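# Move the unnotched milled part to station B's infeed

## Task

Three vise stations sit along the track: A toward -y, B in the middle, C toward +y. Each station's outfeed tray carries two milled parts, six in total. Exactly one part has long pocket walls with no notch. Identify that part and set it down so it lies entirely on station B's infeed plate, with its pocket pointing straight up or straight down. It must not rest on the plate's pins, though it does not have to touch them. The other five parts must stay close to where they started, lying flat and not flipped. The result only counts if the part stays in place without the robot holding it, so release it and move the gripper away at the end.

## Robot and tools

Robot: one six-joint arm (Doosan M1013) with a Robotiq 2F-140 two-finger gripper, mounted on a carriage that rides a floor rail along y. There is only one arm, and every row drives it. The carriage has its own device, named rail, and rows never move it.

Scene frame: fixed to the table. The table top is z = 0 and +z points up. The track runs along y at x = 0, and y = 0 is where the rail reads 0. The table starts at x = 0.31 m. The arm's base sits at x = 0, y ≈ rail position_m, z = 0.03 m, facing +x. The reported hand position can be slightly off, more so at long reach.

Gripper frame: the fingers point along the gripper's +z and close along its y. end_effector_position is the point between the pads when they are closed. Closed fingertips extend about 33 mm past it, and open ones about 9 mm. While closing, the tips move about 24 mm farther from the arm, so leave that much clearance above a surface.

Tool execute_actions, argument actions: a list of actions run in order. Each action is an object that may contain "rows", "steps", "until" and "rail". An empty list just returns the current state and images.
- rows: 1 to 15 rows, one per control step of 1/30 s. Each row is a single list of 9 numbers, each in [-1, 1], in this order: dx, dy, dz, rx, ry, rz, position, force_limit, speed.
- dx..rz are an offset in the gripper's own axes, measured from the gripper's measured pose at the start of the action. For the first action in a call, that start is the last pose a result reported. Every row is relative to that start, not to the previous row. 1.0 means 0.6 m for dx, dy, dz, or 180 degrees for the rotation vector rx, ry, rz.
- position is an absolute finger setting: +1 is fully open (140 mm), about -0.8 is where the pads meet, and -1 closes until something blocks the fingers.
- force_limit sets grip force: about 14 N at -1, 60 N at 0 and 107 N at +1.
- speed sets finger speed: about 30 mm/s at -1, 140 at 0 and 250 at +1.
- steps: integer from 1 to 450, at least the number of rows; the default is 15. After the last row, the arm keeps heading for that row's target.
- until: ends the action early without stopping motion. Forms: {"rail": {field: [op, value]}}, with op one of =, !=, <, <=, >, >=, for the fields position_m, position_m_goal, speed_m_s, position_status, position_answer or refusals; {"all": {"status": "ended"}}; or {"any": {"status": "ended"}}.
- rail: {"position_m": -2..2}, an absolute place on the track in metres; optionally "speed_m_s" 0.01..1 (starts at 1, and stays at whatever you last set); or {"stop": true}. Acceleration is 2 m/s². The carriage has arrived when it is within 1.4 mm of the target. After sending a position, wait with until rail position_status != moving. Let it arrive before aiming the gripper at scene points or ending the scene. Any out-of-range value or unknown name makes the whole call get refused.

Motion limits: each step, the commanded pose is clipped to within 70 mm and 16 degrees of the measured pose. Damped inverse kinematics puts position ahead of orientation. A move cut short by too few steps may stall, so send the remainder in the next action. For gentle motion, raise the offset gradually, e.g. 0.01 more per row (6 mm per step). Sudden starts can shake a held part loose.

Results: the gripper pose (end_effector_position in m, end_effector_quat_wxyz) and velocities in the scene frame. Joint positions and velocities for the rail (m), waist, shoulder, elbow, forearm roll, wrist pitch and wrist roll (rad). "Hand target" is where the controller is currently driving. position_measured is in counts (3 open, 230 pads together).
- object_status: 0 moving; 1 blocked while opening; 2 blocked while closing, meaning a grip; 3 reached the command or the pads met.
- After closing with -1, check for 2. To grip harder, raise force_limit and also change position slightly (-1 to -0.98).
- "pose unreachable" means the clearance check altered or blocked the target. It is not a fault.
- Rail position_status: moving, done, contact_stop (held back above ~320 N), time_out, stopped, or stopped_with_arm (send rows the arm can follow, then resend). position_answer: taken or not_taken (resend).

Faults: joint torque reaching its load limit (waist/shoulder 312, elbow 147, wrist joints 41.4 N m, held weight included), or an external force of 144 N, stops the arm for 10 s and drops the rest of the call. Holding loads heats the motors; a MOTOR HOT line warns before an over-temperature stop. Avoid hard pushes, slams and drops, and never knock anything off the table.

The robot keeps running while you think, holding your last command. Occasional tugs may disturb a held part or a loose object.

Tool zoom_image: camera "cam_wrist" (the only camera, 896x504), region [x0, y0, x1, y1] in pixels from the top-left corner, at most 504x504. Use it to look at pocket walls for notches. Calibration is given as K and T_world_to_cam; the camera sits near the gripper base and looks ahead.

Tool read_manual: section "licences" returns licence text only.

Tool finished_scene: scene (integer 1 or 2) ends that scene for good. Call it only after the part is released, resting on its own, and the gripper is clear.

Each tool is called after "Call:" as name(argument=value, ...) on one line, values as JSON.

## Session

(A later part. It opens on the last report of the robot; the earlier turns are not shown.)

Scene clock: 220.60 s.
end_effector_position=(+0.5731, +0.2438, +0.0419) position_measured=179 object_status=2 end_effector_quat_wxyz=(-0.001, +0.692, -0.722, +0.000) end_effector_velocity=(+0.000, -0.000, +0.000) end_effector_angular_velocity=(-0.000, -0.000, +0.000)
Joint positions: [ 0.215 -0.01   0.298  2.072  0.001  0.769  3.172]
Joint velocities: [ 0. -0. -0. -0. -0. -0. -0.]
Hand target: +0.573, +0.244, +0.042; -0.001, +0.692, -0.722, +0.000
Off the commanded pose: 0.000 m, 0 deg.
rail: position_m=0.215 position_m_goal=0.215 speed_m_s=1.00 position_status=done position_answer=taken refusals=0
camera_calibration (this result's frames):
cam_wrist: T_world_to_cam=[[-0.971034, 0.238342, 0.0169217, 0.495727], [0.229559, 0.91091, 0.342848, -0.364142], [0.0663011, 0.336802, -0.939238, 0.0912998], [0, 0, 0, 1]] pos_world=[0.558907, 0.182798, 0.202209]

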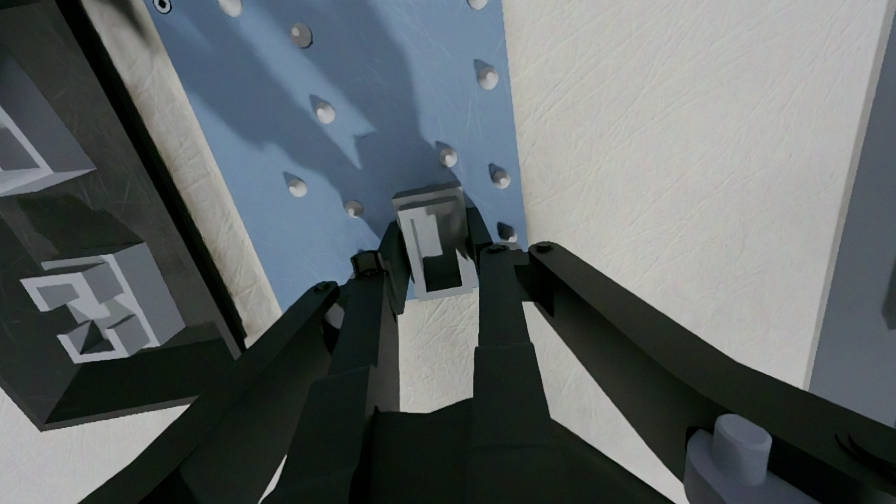

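Call:
execute_actions(actions=[{"rows":[[0,0,0,0,0,0,-0.2,-0.4,-0.5]],"steps":8},{"rows":[[0,0,-0.0027,0,0,0,-0.2,-0.4,-0.5],[0,0,-0.0108,0,0,0,-0.2,-0.4,-0.5],[0,0,-0.0239,0,0,0,-0.2,-0.4,-0.5],[0,0,-0.0414,0,0,0,-0.2,-0.4,-0.5],[0,0,-0.0625,0,0,0,-0.2,-0.4,-0.5],[0,0,-0.0864,0,0,0,-0.2,-0.4,-0.5],[0,0,-0.1119,0,0,0,-0.2,-0.4,-0.5],[0,0,-0.1381,0,0,0,-0.2,-0.4,-0.5],[0,0,-0.1636,0,0,0,0.6,-0.4,0.5],[0,0,-0.1875,0,0,0,0.6,-0.4,0.5],[0,0,-0.2087,0,0,0,0.6,-0.4,0.5],[0,0,-0.2261,0,0,0,0.6,-0.4,0.5],[0,0,-0.2392,0,0,0,0.6,-0.4,0.5],[0,0,-0.2473,0,0,0,0.6,-0.4,0.5],[0,0,-0.25,0,0,0,0.6,-0.4,0.5]],"steps":20}])

Scene clock: 227.03 s.
end_effector_position=(+0.5727, +0.2438, +0.1919) position_measured=53 object_status=0 end_effector_quat_wxyz=(-0.001, +0.692, -0.722, +0.000) end_effector_velocity=(+0.001, -0.000, +0.001) end_effector_angular_velocity=(-0.000, -0.001, -0.001)
Joint positions: [ 0.215 -0.01   0.135  1.945  0.001  1.059  3.172]
Joint velocities: [ 0.    -0.     0.    -0.003  0.     0.001  0.   ]
Hand target: +0.573, +0.244, +0.192; -0.001, +0.692, -0.722, +0.000
Off the commanded pose: 0.000 m, 0 deg.
rail: position_m=0.215 position_m_goal=0.215 speed_m_s=1.00 position_status=done position_answer=taken refusals=0
camera_calibration (this result's frames):
cam_wrist: T_world_to_cam=[[-0.971061, 0.238232, 0.0169277, 0.492881], [0.229441, 0.910851, 0.343085, -0.415464], [0.0663152, 0.337041, -0.939152, 0.232097], [0, 0, 0, 1]] pos_world=[0.558551, 0.18278, 0.35217]

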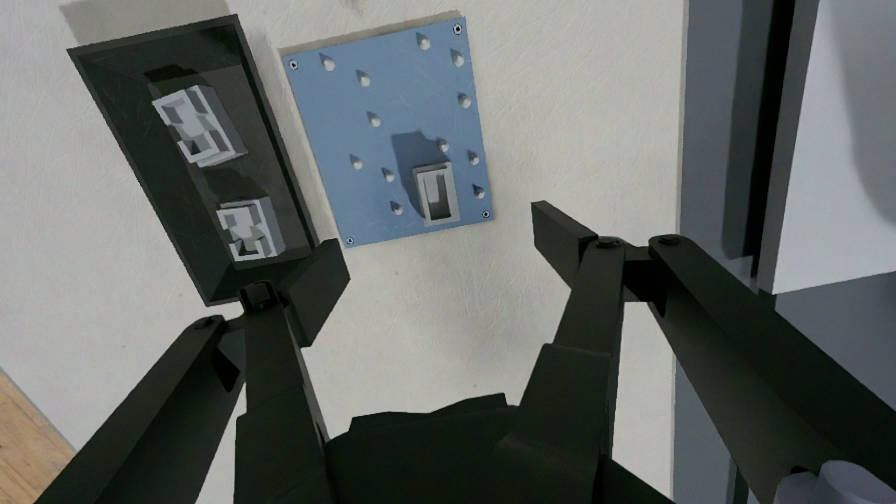

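Call:
zoom_image(camera="cam_wrist", region=[340, 110, 520, 260])

Region (340, 110, 520, 260) of cam_wrist's 896x504 image, scaled by 2.800, with more detail than that image has.

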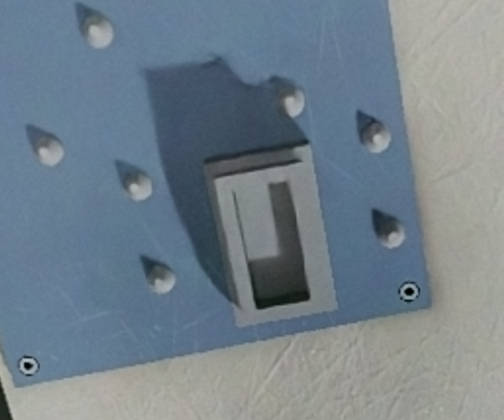

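The un-notched part is lying flat on plate B, fully on the plate and clear of the pins. The gripper is open and lifted away.

Call:
finished_scene(scene=2)

The scene is finished: the task was done.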